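# Place the matching pentomino piece into the board's hole

## Task

Pick out the loose pentomino that matches the gap in the puzzle on the wooden board and set it flat into that gap. Every other piece in the field that holds the gap must stay flat in that field, and the board must stay right side up. Finish with the piece released and neither gripper touching the board, any of its pieces or any other loose object.

## Robot and tools

Robot: two arms, left_arm and right_arm, each with a two-finger parallel gripper. Base roots in the scene frame: left_arm at (-0.086, +0.553, +0.048) m, quat_wxyz (+0.532, 0, 0, -0.847); right_arm at (-0.049, -0.442, +0.117) m, quat_wxyz (+0.800, 0, 0, +0.600). The arms face each other across the table, with left_arm on the +y side. The names do not refer to sides of any camera image.

Scene frame: origin at the table centre, +z up, table surface at z = +0.020 m. Gripper frame: fingers point along the gripper's +x and close along its y. The reported end_effector_position is the point midway between the finger pads, about 3 to 4 cm short of the fingertips.

execute_actions: argument "actions" is a list holding zero or one item, plus an optional boolean "pictures" (images come by default). An empty list only reports the state. A motion item is {"rows": [...], "steps": n}. It has 1 to 15 rows and n up to 15 (default 15). Each step lasts 1/30 s and uses one row, and the final row repeats if rows run out. A wait item is {"steps": n} with n up to 300, counted from the previous result, so your thinking time uses up part of it.

Row layout: a single list of 14 numbers, each in [-1, 1], covering both arms even if one stays idle. The order is left_arm dx, dy, dz, rx, ry, rz, opening, then right_arm's seven in the same order. dx..rz are an offset, not a pose, expressed in that gripper's own axes. They are measured from the gripper's pose in the latest result that reported it. Before any such result in the scene, and for the second and later calls within one reply, they are measured from where the gripper is when the action begins. Every row uses that same reference; rows do not add up. Scale: 1.0 equals 0.6 m of translation or 180 degrees of rotation. rx, ry, rz form one rotation vector. The opening is absolute: +1 is fully open (0.088 m), empty fingers close at about -0.80, and values down to -1 close no further. A full close needs at least about 0.5 s.

Each step, the commanded pose is clipped to 70 mm and 16 degrees from the measured pose. Inverse kinematics then favours position over orientation. After an action ends, an arm goes on only as far as its last clipped pose. Long reaches therefore need follow-up commands, so read the reported pose. All-zero offsets are not a pause: they pull the arm back to its reference pose. To hold an arm still, send it the offset back to its desired pose in the first call of a reply and zeros in later calls. Always include the opening it should keep.

move: "target" is one 14-number row with the same layout, scale and offset reference as above. "speed" is the top path speed in m/s, from 0.002 to 0.5 (default 0.25); rotation is capped at twice that value in rad/s. Both grippers follow straight paths that finish together, lasting 0.5 to 10 s; anything longer is cut off at 10 s. Rotation takes the shorter direction. The paths do not avoid obstacles or the other arm. The opening is applied when the move starts. Grippers lag and can overshoot the nominal speed, especially near full reach. The result adds a "move:" line with the outcome: done, off_target, moving, held (a check blocked the final step) or fault. It also lists limits: paced means the pose was clipped; held means some steps were blocked, after which the arm may surge quickly. If only one arm is named, the other finished normally. Each gripper's remaining distance to its target is also reported. Faster contact hits harder, and aiming further beyond a contact presses harder.

wait: "seconds", 0 to 10. It sends nothing new.

zoom_image: "camera" is one of cam_head_left, cam_head_right, cam_high, cam_low, cam_left_wrist, cam_right_wrist (all 896x504). "region" is [x0, y0, x1, y1] in pixels from the top-left corner, at most 504 by 504.

read_manual: optional "section" ("licences"). It returns licence text only.

finished_scene: "scene" is the integer number of the current scene. It ends that scene irreversibly and reports whether the goal was met, so call it only once the piece is seated and released. Replying without any tool call also ends the run.

Results: the state line gives each gripper's position (m), quat_wxyz and velocities in the scene frame; printed positions drift more at long reach. A "pose unreachable" line means the clearance check altered or blocked a command for the named arm. HELD marks steps where the row was not fully sent. A "Hand target" line shows where the controller is currently driving each gripper. grip_measured uses the opening scale. It can be off by about 1 mm, and while squeezing a hard part it reads up to 0.061 narrower than the pads really are. For a firm hold, command about 0.07 below grip_measured. Parts thinner than about 3 mm get proportionally less force. The last Joint positions value per arm is the opening in metres. grip_effort_n is the motor's effort in newtons (negative means closing), capped near 83 N. It retains some residual when idle and reads n/a at the start.

Joint ranges (rad): waist -3.054..3.054, shoulder 0..3.142, elbow 0..2.356, wrist pitch -1.571..1.571, wrist yaw -1.571..1.571, wrist roll -3.142..3.142. Load limits (N m): waist 17.4, shoulder 21.6, elbow 21.5, wrist pitch 5.67, wrist yaw 5.65, wrist roll 5.3. Exceeding one causes a torque fault: the arm halts for 10 s and the rest of the call is dropped. MOTOR HOT warnings start at 50 °C. At 95 °C an OVER-TEMPERATURE FAULT holds the arm, and it may lose power and go limp.

Cautions: the simulation keeps running while you compose replies. Joint friction can leave a gripper short of its target or tilted, and tiny moves may not happen at all, so check the pose and correct after each move. Held parts may get brief tugs, and loose objects may be nudged. Never let the arms collide or press on each other, which ends the scene. Never knock anything off the table. Avoid drops, slams and hard pushes, and keep the board upright and the other pieces flat.

Each tool is called after "Request:" as a command line: name --argument value for each argument, lists and objects as JSON in quotes; but a table of rows of numbers goes row by row, as --pt "numbers of a row", without its own name.

## Session

Request:
execute_actions --actions '[]'

Scene clock: 0.00 s of 3950.00 s.
left_arm: end_effector_position=(-0.2261, +0.2685, +0.3697) grip_measured=+1.000 grip_effort_n=n/a end_effector_quat_wxyz=(+0.529, -0.020, -0.011, -0.848) end_effector_velocity=(-0.001, +0.002, -0.004) end_effector_angular_velocity=(+0.012, -0.014, -0.009) | right_arm: end_effector_position=(+0.1575, -0.2145, +0.1957) grip_measured=+0.988 grip_effort_n=n/a end_effector_quat_wxyz=(+0.648, -0.390, -0.025, +0.653) end_effector_velocity=(-0.002, +0.001, +0.002) end_effector_angular_velocity=(+0.011, +0.003, +0.017)
Joint positions: left_arm=[-0.009  0.858  0.653  0.252 -0.002 -0.002  0.088] | right_arm=[-0.803  1.373  0.413  0.228 -0.775 -1.22   0.087]
Joint velocities: left_arm=[-0.002 -0.007 -0.002 -0.022  0.007  0.007  0.   ] | right_arm=[-0.002 -0.002  0.002 -0.007 -0.022 -0.007 -0.   ]
Motor temperatures (°C, as the motors report them): left_arm=[23 29 28 25 22 22] | right_arm=[22 31 27 22 21 22]
Heat: left arm: hottest shoulder 29 °C (+0.0 °C/min); right arm: hottest shoulder 31 °C (+0.0 °C/min).
Hand target (left_arm): -0.226, +0.268, +0.370; -0.529, +0.020, +0.011, +0.848
Hand target (right_arm): +0.158, -0.215, +0.196; +0.648, -0.390, -0.025, +0.653

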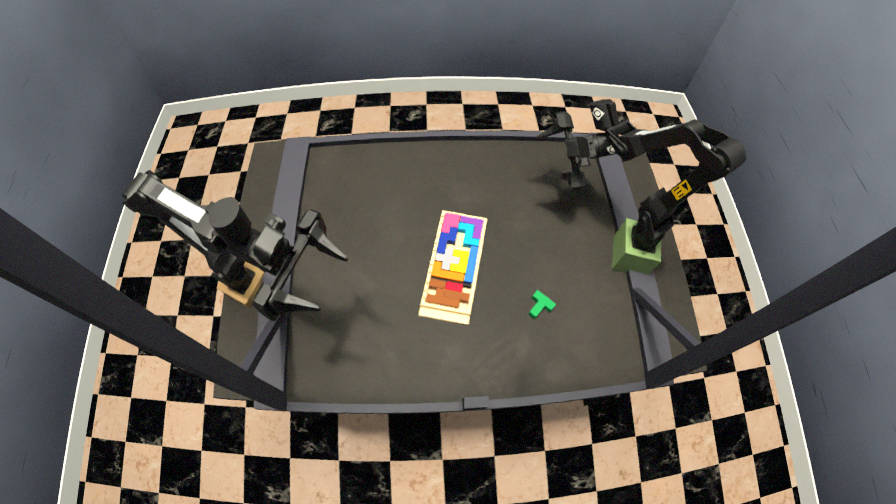

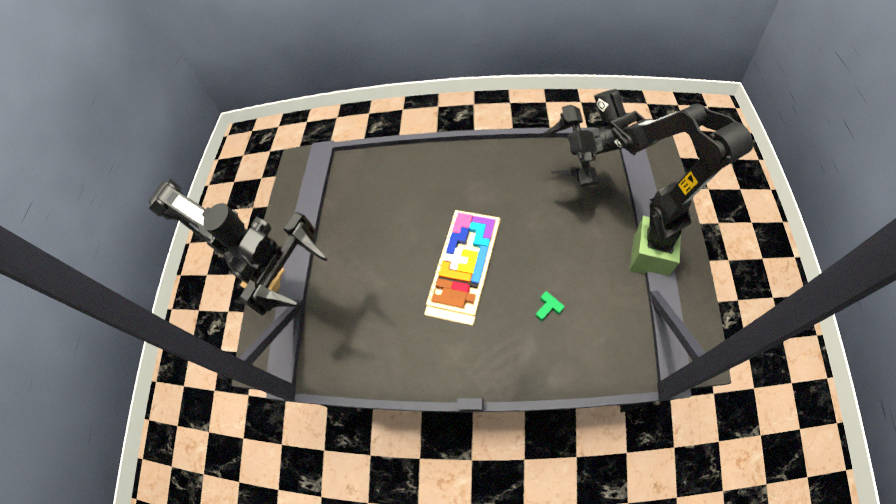

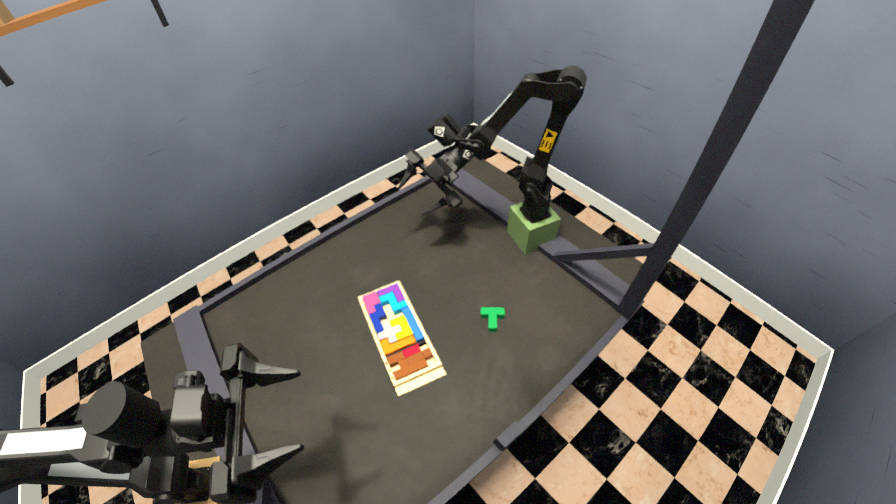

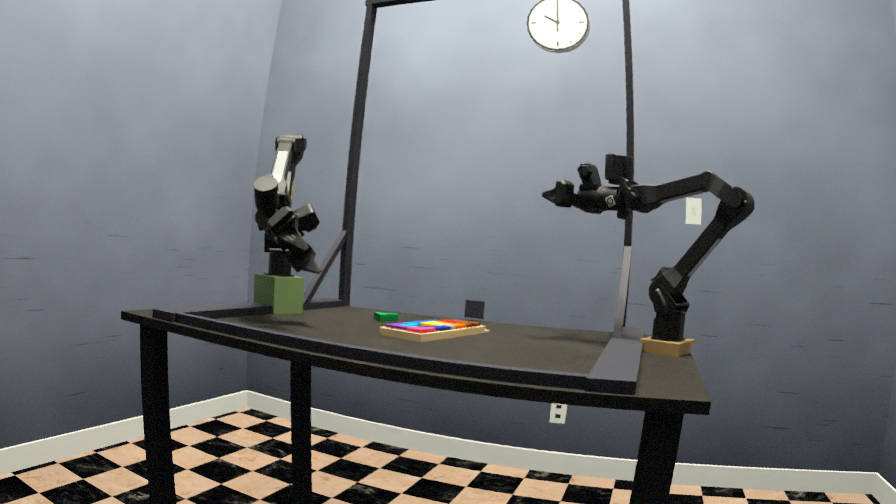

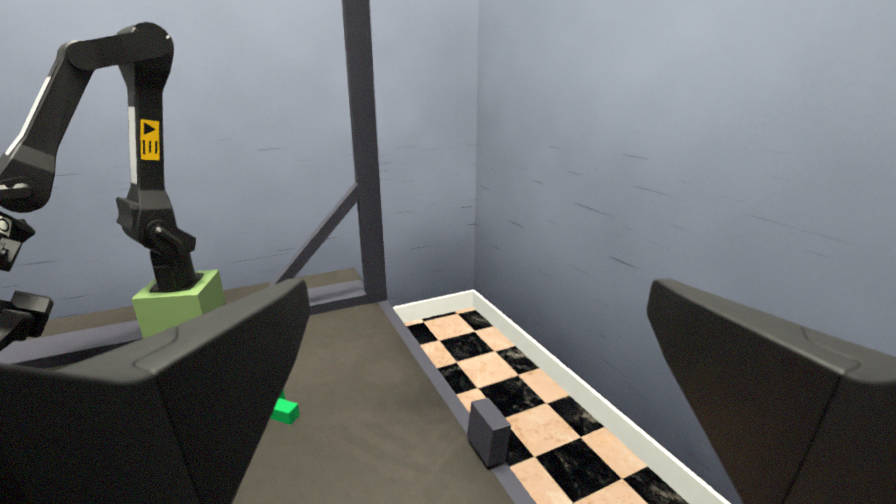

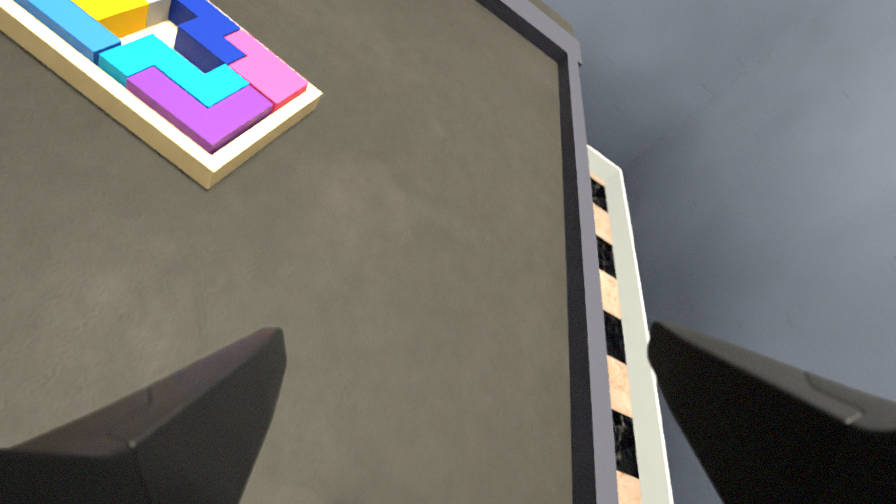

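Request:
move --target '[0,0,0,0,0,0,1,-0.014,0.413,0.249,0,0.27,0.21,1]'

Scene clock: 18.80 s of 3950.00 s.
left_arm: end_effector_position=(-0.2261, +0.2685, +0.3697) grip_measured=+1.000 grip_effort_n=-1.2 end_effector_quat_wxyz=(+0.529, -0.020, -0.011, -0.848) end_effector_velocity=(+0.002, -0.001, -0.002) end_effector_angular_velocity=(+0.010, +0.004, +0.019) | right_arm: end_effector_position=(-0.1302, -0.1920, +0.1702) grip_measured=+0.988 grip_effort_n=-2.1 end_effector_quat_wxyz=(+0.364, -0.602, +0.364, +0.611) end_effector_velocity=(-0.003, -0.001, -0.000) end_effector_angular_velocity=(-0.023, +0.000, -0.015)
Joint positions: left_arm=[-0.009  0.858  0.653  0.252 -0.002 -0.002  0.088] | right_arm=[ 0.594  1.6    0.97  -0.932 -0.009 -0.178  0.087]
Joint velocities: left_arm=[-0.002 -0.002 -0.002 -0.007 -0.022 -0.007  0.   ] | right_arm=[ 0.007  0.017  0.017 -0.022 -0.007  0.022 -0.   ]
Motor temperatures (°C, as the motors report them): left_arm=[23 29 30 27 22 22] | right_arm=[22 31 28 23 21 22]
Heat: left arm: hottest elbow 30 °C (+3.2 °C/min); right arm: hottest shoulder 31 °C (+0.0 °C/min).
Hand target (left_arm): -0.226, +0.268, +0.370; -0.529, +0.020, +0.011, +0.848
Hand target (right_arm): -0.133, -0.190, +0.170; -0.362, +0.602, -0.366, -0.611
Off the commanded pose (left_arm): 0.000 m, 0 deg.
Off the commanded pose (right_arm): 0.002 m, 1 deg.
After step 90, 13.13 s passed at rest.
move: done

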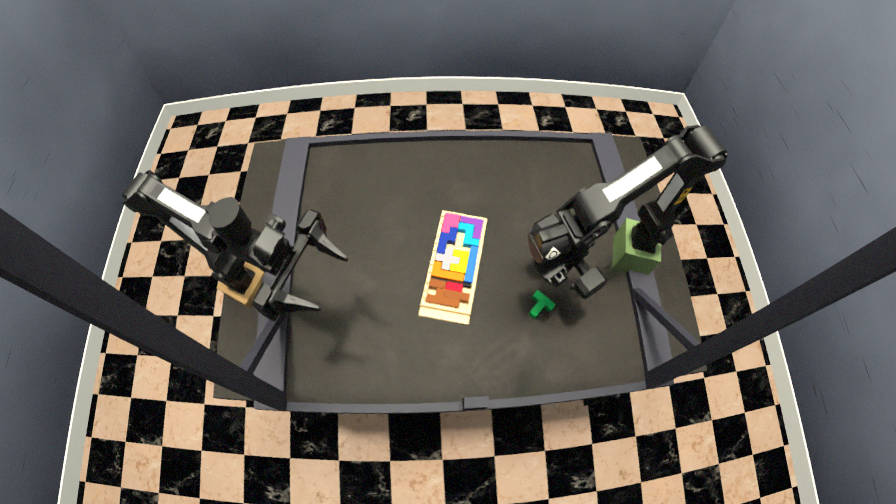

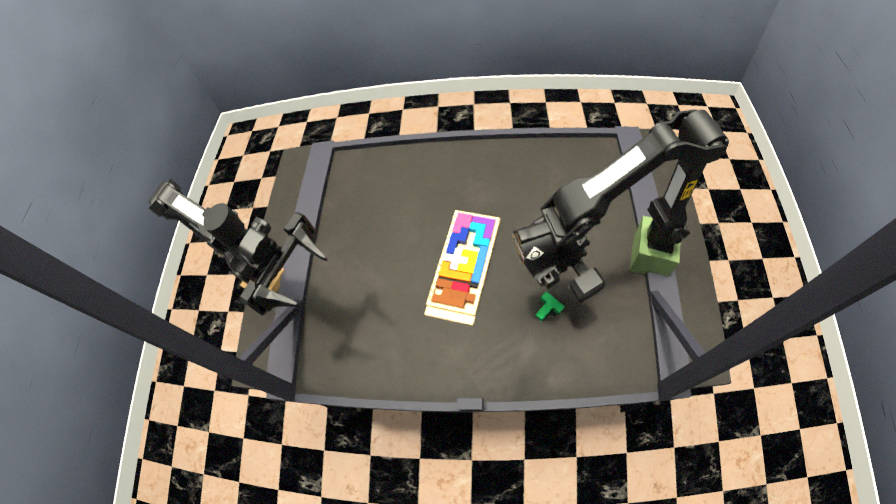

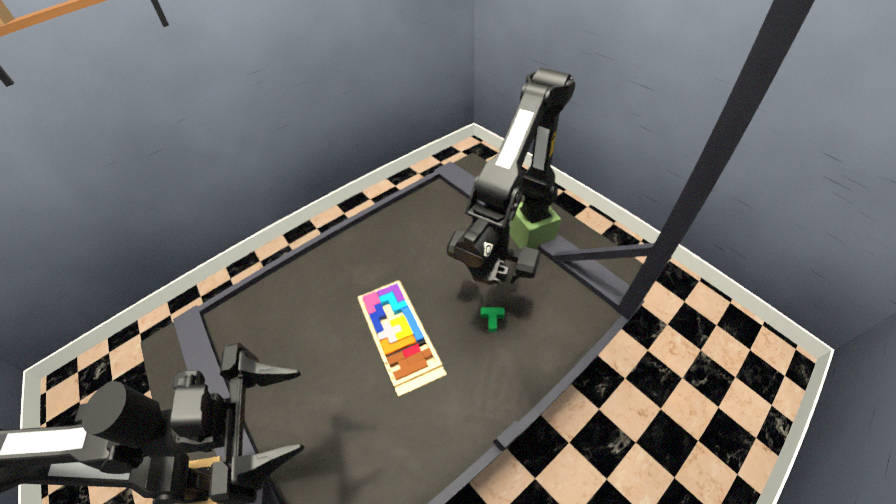

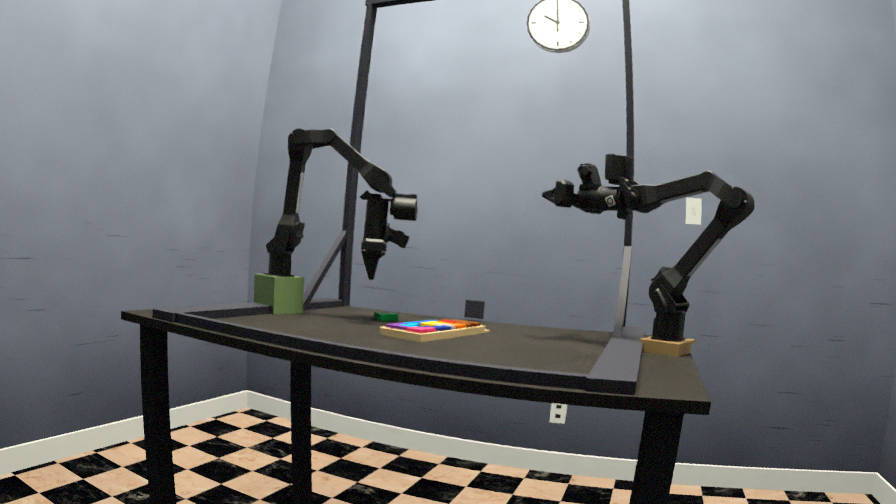

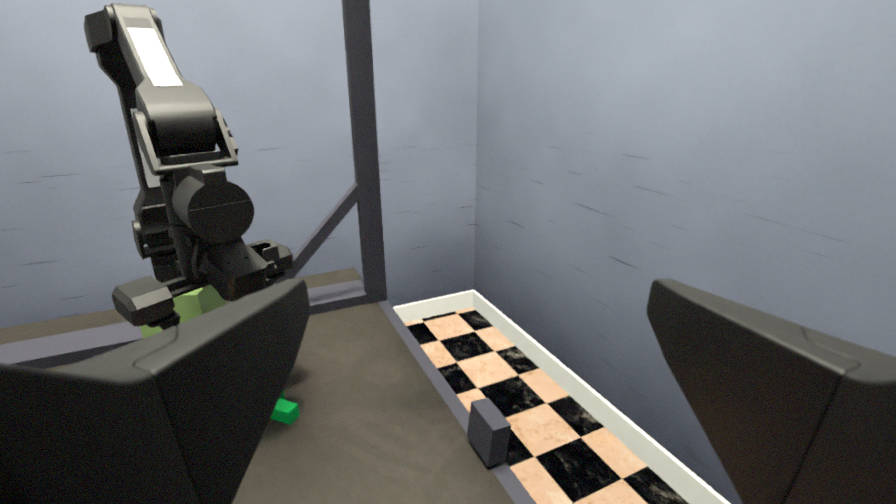

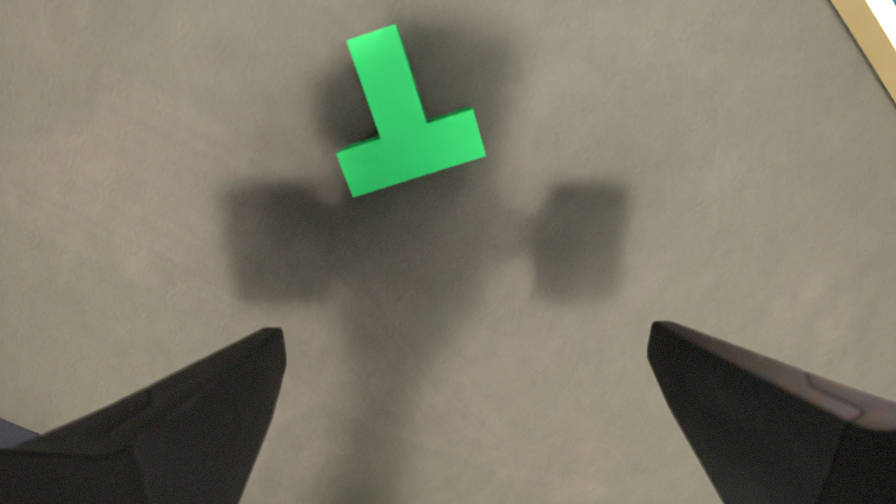

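Request:
move --target '[0,0,0,0,0,0,1,0.117,0.045,0.065,-0.1,0,0,0.1]'

Scene clock: 45.87 s of 3950.00 s.
left_arm: end_effector_position=(-0.2261, +0.2685, +0.3697) grip_measured=+1.000 grip_effort_n=-0.7 end_effector_quat_wxyz=(+0.529, -0.020, -0.011, -0.848) end_effector_velocity=(+0.001, +0.000, +0.001) end_effector_angular_velocity=(-0.003, +0.010, +0.005) | right_arm: end_effector_position=(-0.1719, -0.1706, +0.1028) grip_measured=+0.104 grip_effort_n=-19.3 end_effector_quat_wxyz=(+0.269, -0.648, +0.266, +0.661) end_effector_velocity=(+0.002, +0.000, -0.004) end_effector_angular_velocity=(-0.003, -0.010, +0.034)
Joint positions: left_arm=[-0.009  0.858  0.653  0.252 -0.002 -0.002  0.088] | right_arm=[ 0.706  1.855  0.964 -0.665 -0.009 -0.373  0.044]
Joint velocities: left_arm=[-0.002 -0.002 -0.002  0.007 -0.007 -0.007  0.   ] | right_arm=[-0.002  0.012 -0.002  0.007  0.007 -0.037 -0.   ]
Motor temperatures (°C, as the motors report them): left_arm=[23 28 32 29 22 22] | right_arm=[22 32 30 22 21 22]
Heat: left arm: hottest elbow 32 °C (+3.9 °C/min); right arm: hottest shoulder 32 °C (+1.3 °C/min).
Hand target (left_arm): -0.226, +0.268, +0.370; -0.529, +0.020, +0.011, +0.848
Hand target (right_arm): -0.173, -0.170, +0.100; -0.265, +0.651, -0.265, -0.660
Off the commanded pose (left_arm): 0.000 m, 0 deg.
Off the commanded pose (right_arm): 0.003 m, 1 deg.
After step 90, 22.90 s passed at rest.
move: done

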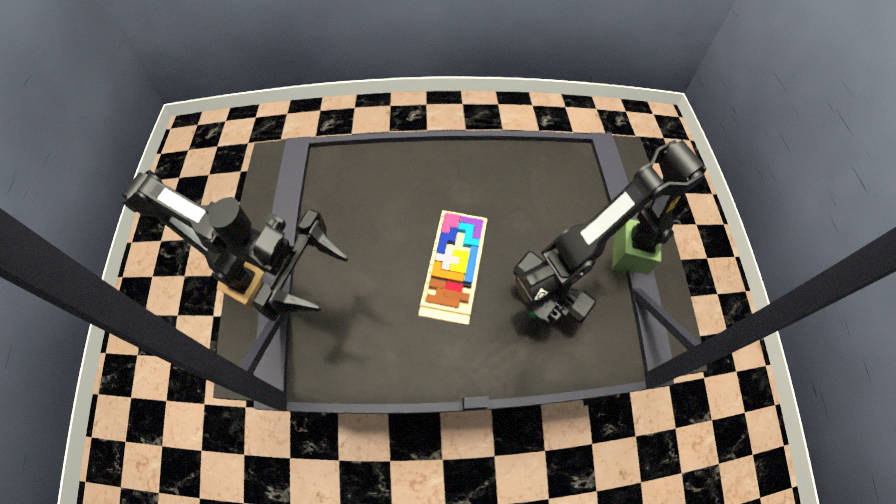

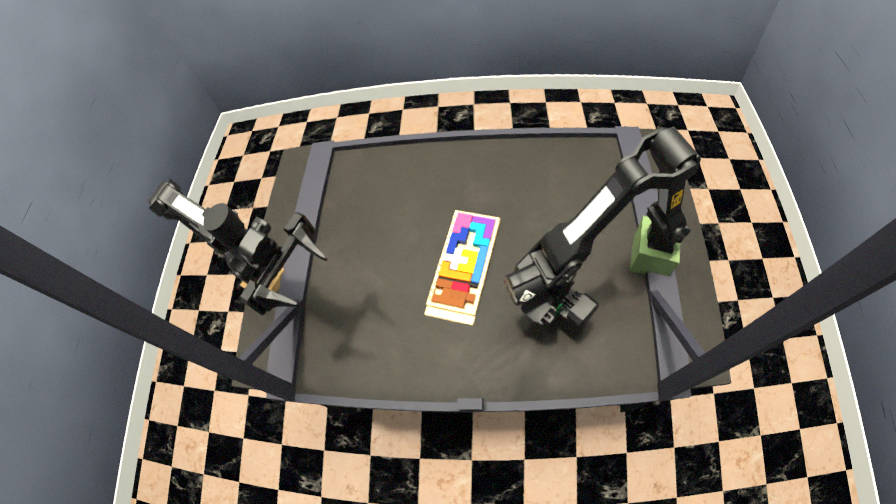

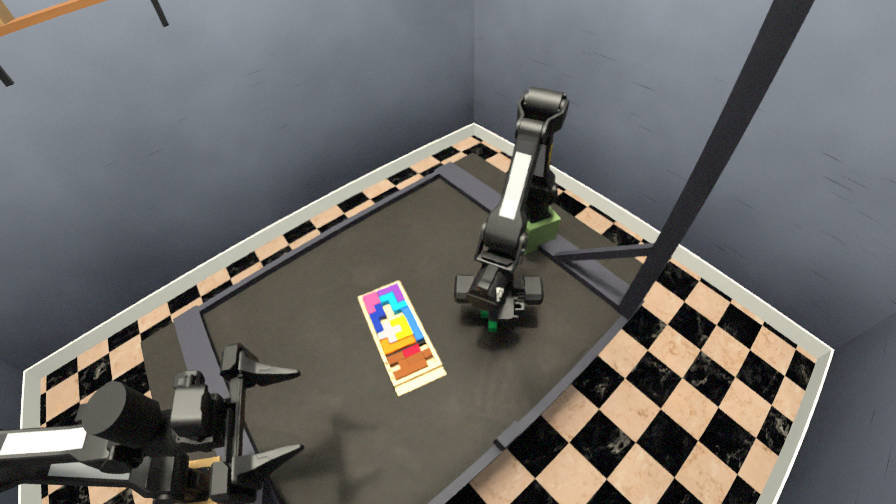

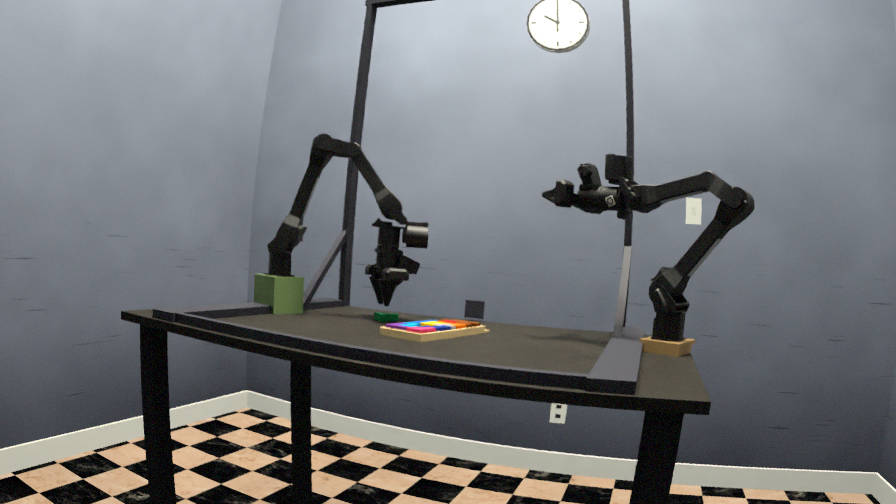

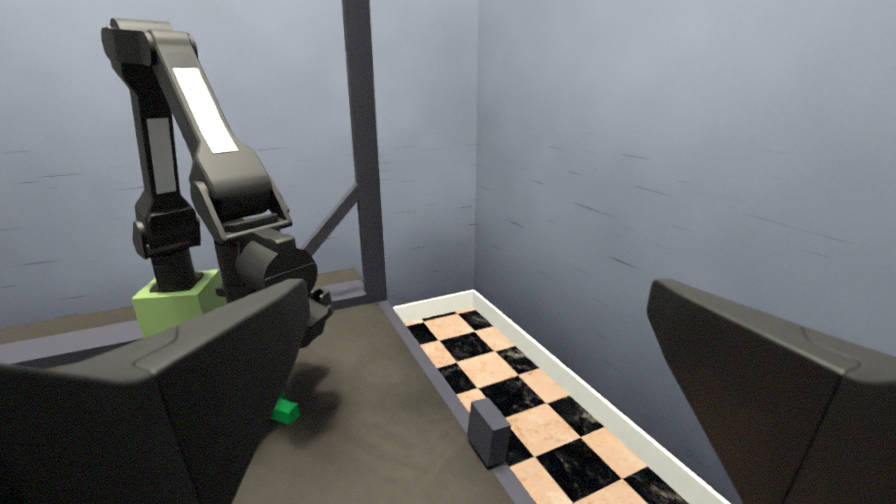

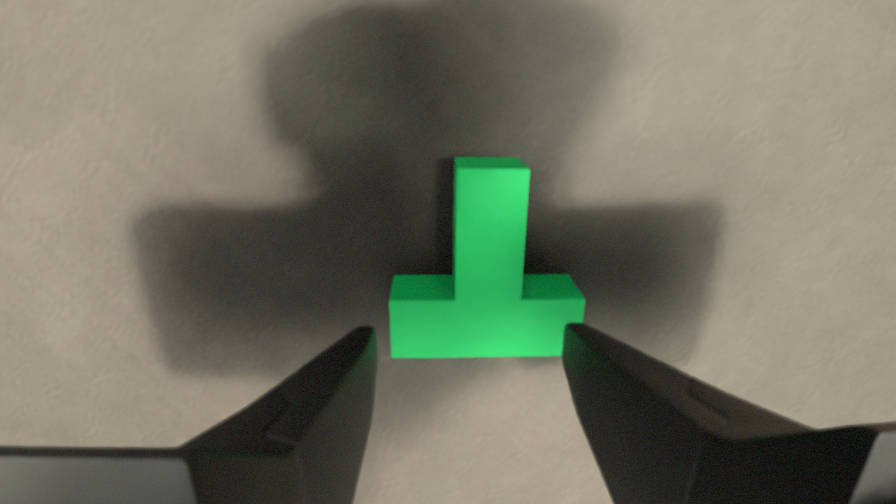

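Request:
move --target '[0,0,0,0,0,0,1,0.06,-0.008,0.024,0,0,0,0.1]' --speed 0.1

Request:
move --target '[0,0,0,0,0,0,1,0,0,0,0,0,0,-0.6]' --speed 0.1

Scene clock: 56.23 s of 3950.00 s.
left_arm: end_effector_position=(-0.2261, +0.2685, +0.3697) grip_measured=+1.000 grip_effort_n=-0.7 end_effector_quat_wxyz=(+0.529, -0.020, -0.011, -0.848) end_effector_velocity=(+0.002, -0.001, -0.005) end_effector_angular_velocity=(+0.023, -0.002, +0.019) | right_arm: end_effector_position=(-0.1772, -0.1590, +0.0689) grip_measured=+0.103 grip_effort_n=-19.3 end_effector_quat_wxyz=(+0.269, -0.648, +0.266, +0.661) end_effector_velocity=(-0.000, +0.001, -0.002) end_effector_angular_velocity=(+0.005, -0.006, +0.010)
Joint positions: left_arm=[-0.009  0.858  0.653  0.252 -0.002 -0.002  0.088] | right_arm=[ 0.706  1.983  0.975 -0.547 -0.009 -0.372  0.044]
Joint velocities: left_arm=[-0.002 -0.002 -0.002 -0.022 -0.022 -0.007  0.   ] | right_arm=[ 0.002  0.007  0.002  0.007  0.007 -0.007  0.   ]
Motor temperatures (°C, as the motors report them): left_arm=[23 28 33 30 22 22] | right_arm=[22 32 30 22 21 22]
Heat: left arm: hottest elbow 33 °C (+4.3 °C/min); right arm: hottest shoulder 32 °C (+1.1 °C/min).
Hand target (left_arm): -0.226, +0.268, +0.370; -0.529, +0.020, +0.011, +0.848
Hand target (right_arm): -0.179, -0.157, +0.067; -0.269, +0.648, -0.266, -0.661
Off the commanded pose (left_arm): 0.000 m, 0 deg.
Off the commanded pose (right_arm): 0.004 m, 0 deg.
After step 90, 6.47 s passed at rest.
move: done

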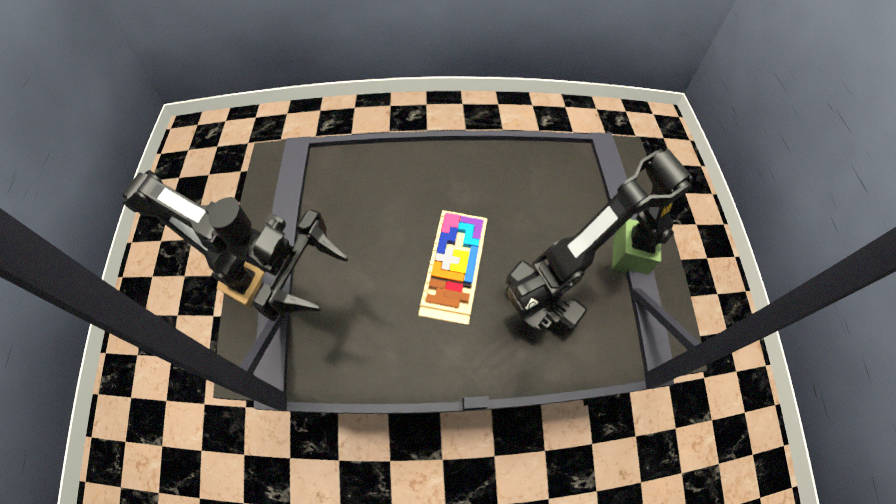

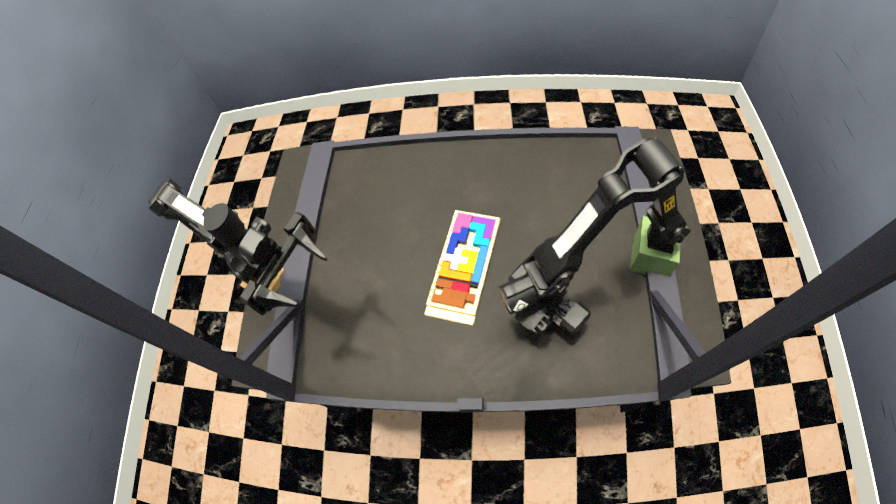

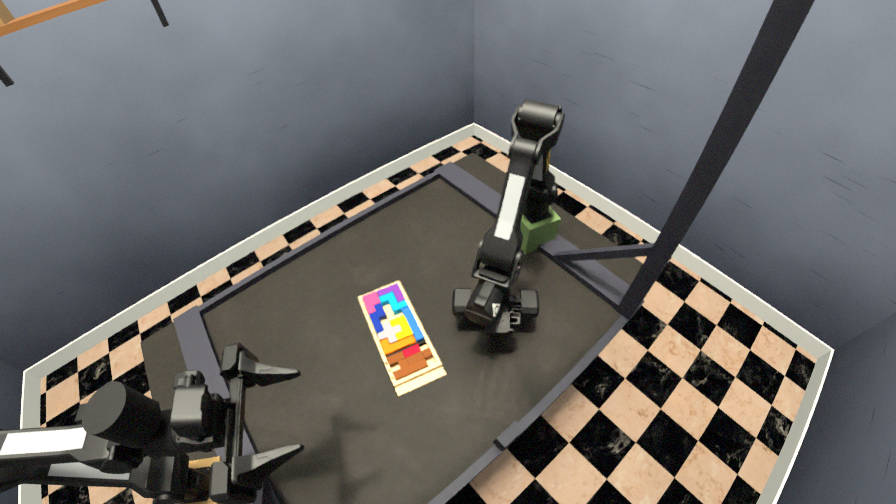

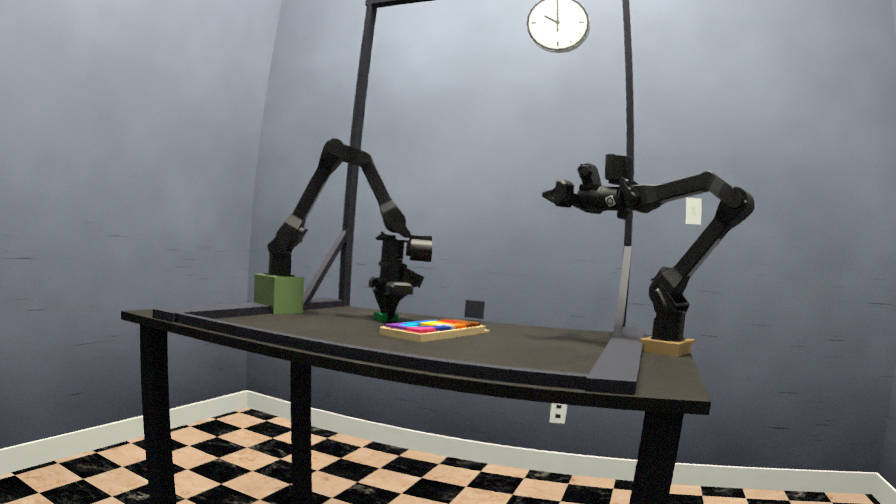

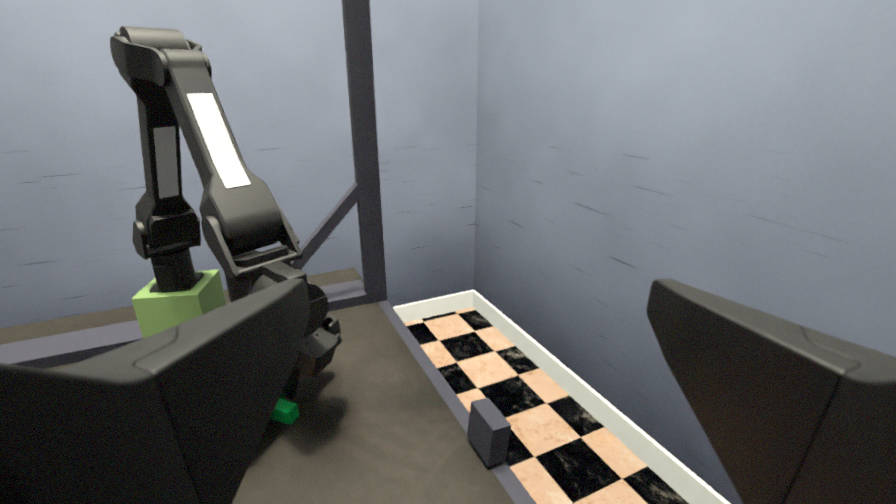

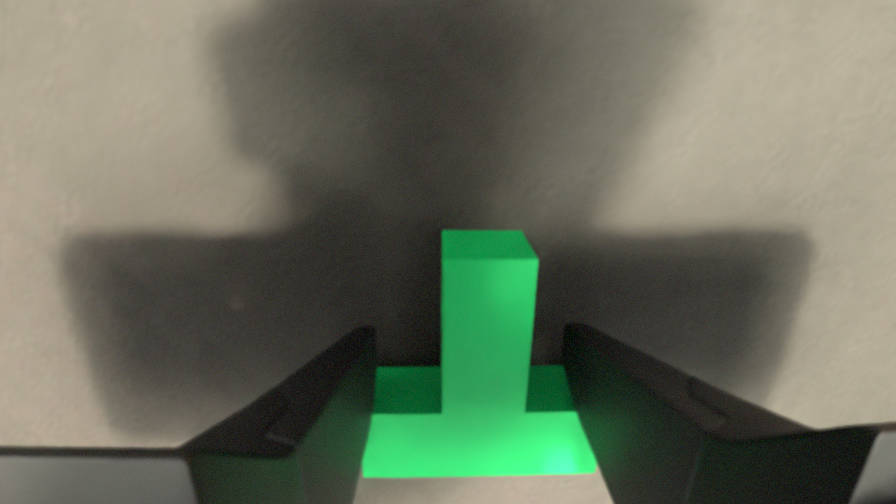

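Scene clock: 56.73 s of 3950.00 s.
left_arm: end_effector_position=(-0.2261, +0.2685, +0.3697) grip_measured=+1.000 grip_effort_n=-0.7 end_effector_quat_wxyz=(+0.529, -0.020, -0.011, -0.848) end_effector_velocity=(+0.000, -0.001, -0.001) end_effector_angular_velocity=(+0.010, +0.004, +0.005) | right_arm: end_effector_position=(-0.1772, -0.1590, +0.0689) grip_measured=-0.485 grip_effort_n=-83.5 end_effector_quat_wxyz=(+0.269, -0.648, +0.266, +0.661) end_effector_velocity=(+0.001, -0.004, -0.001) end_effector_angular_velocity=(-0.014, +0.002, +0.005)
Joint positions: left_arm=[-0.009  0.858  0.653  0.252 -0.002 -0.002  0.088] | right_arm=[ 0.706  1.983  0.975 -0.547 -0.009 -0.372  0.015]
Joint velocities: left_arm=[-0.002  0.002  0.002 -0.007 -0.007 -0.007  0.   ] | right_arm=[-0.002 -0.002 -0.007 -0.007 -0.007 -0.007 -0.   ]
Motor temperatures (°C, as the motors report them): left_arm=[23 28 33 30 22 22] | right_arm=[22 32 30 22 21 22]
Heat: left arm: hottest elbow 33 °C (+4.2 °C/min); right arm: hottest shoulder 32 °C (+1.1 °C/min).
Hand target (left_arm): -0.226, +0.268, +0.370; -0.529, +0.020, +0.011, +0.848
Hand target (right_arm): -0.177, -0.159, +0.069; -0.269, +0.648, -0.266, -0.661
Off the commanded pose (left_arm): 0.000 m, 0 deg.
Off the commanded pose (right_arm): 0.000 m, 0 deg.
move: done

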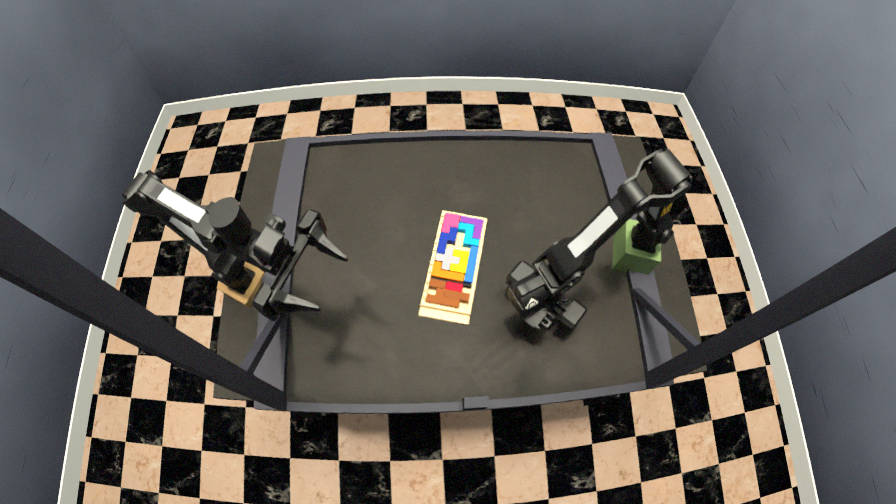

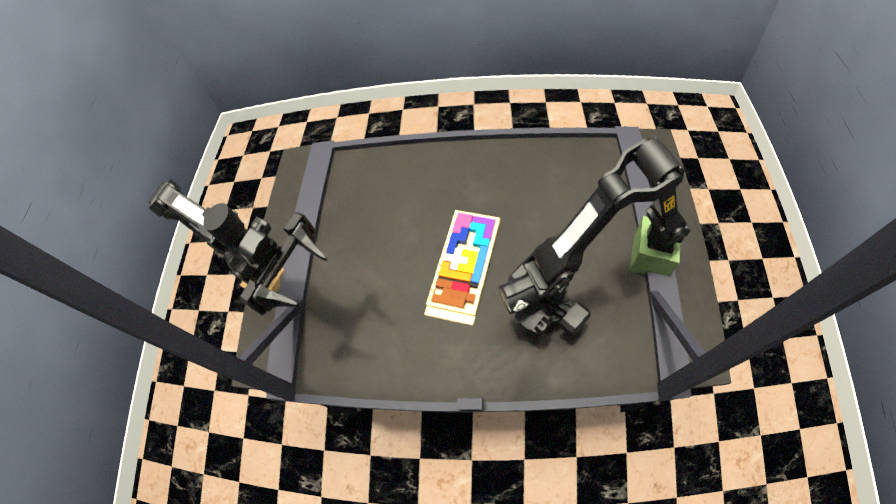

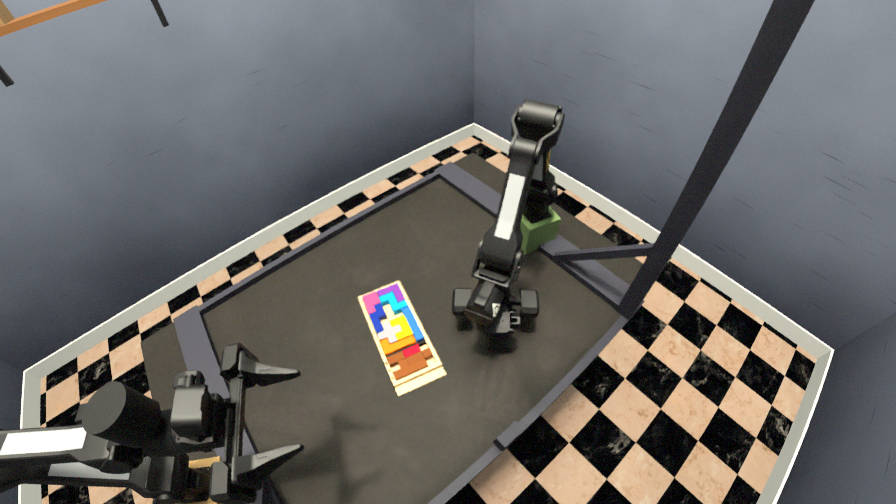

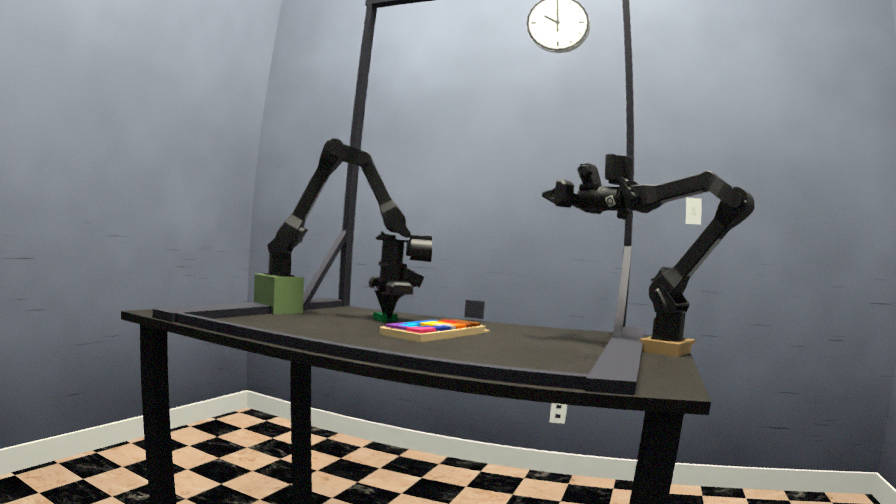

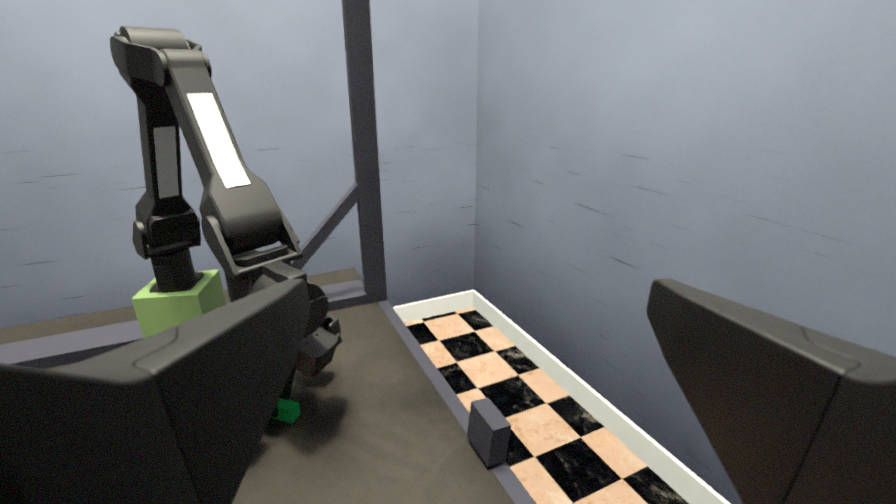

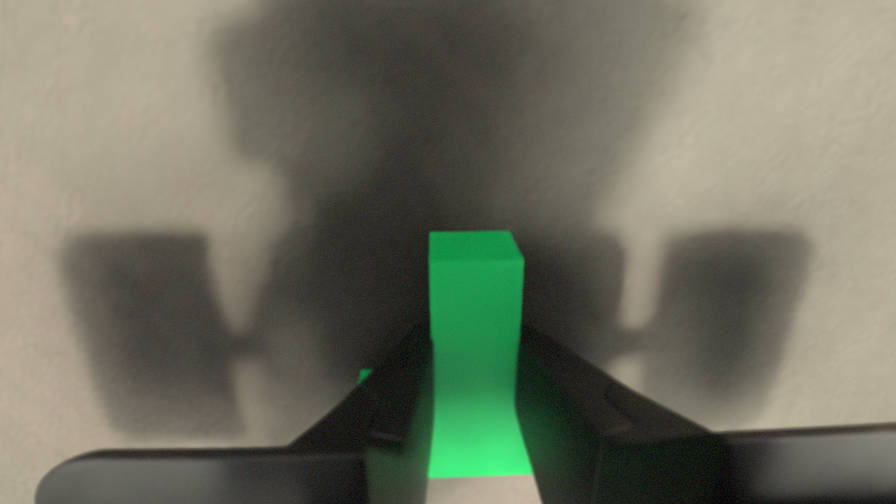

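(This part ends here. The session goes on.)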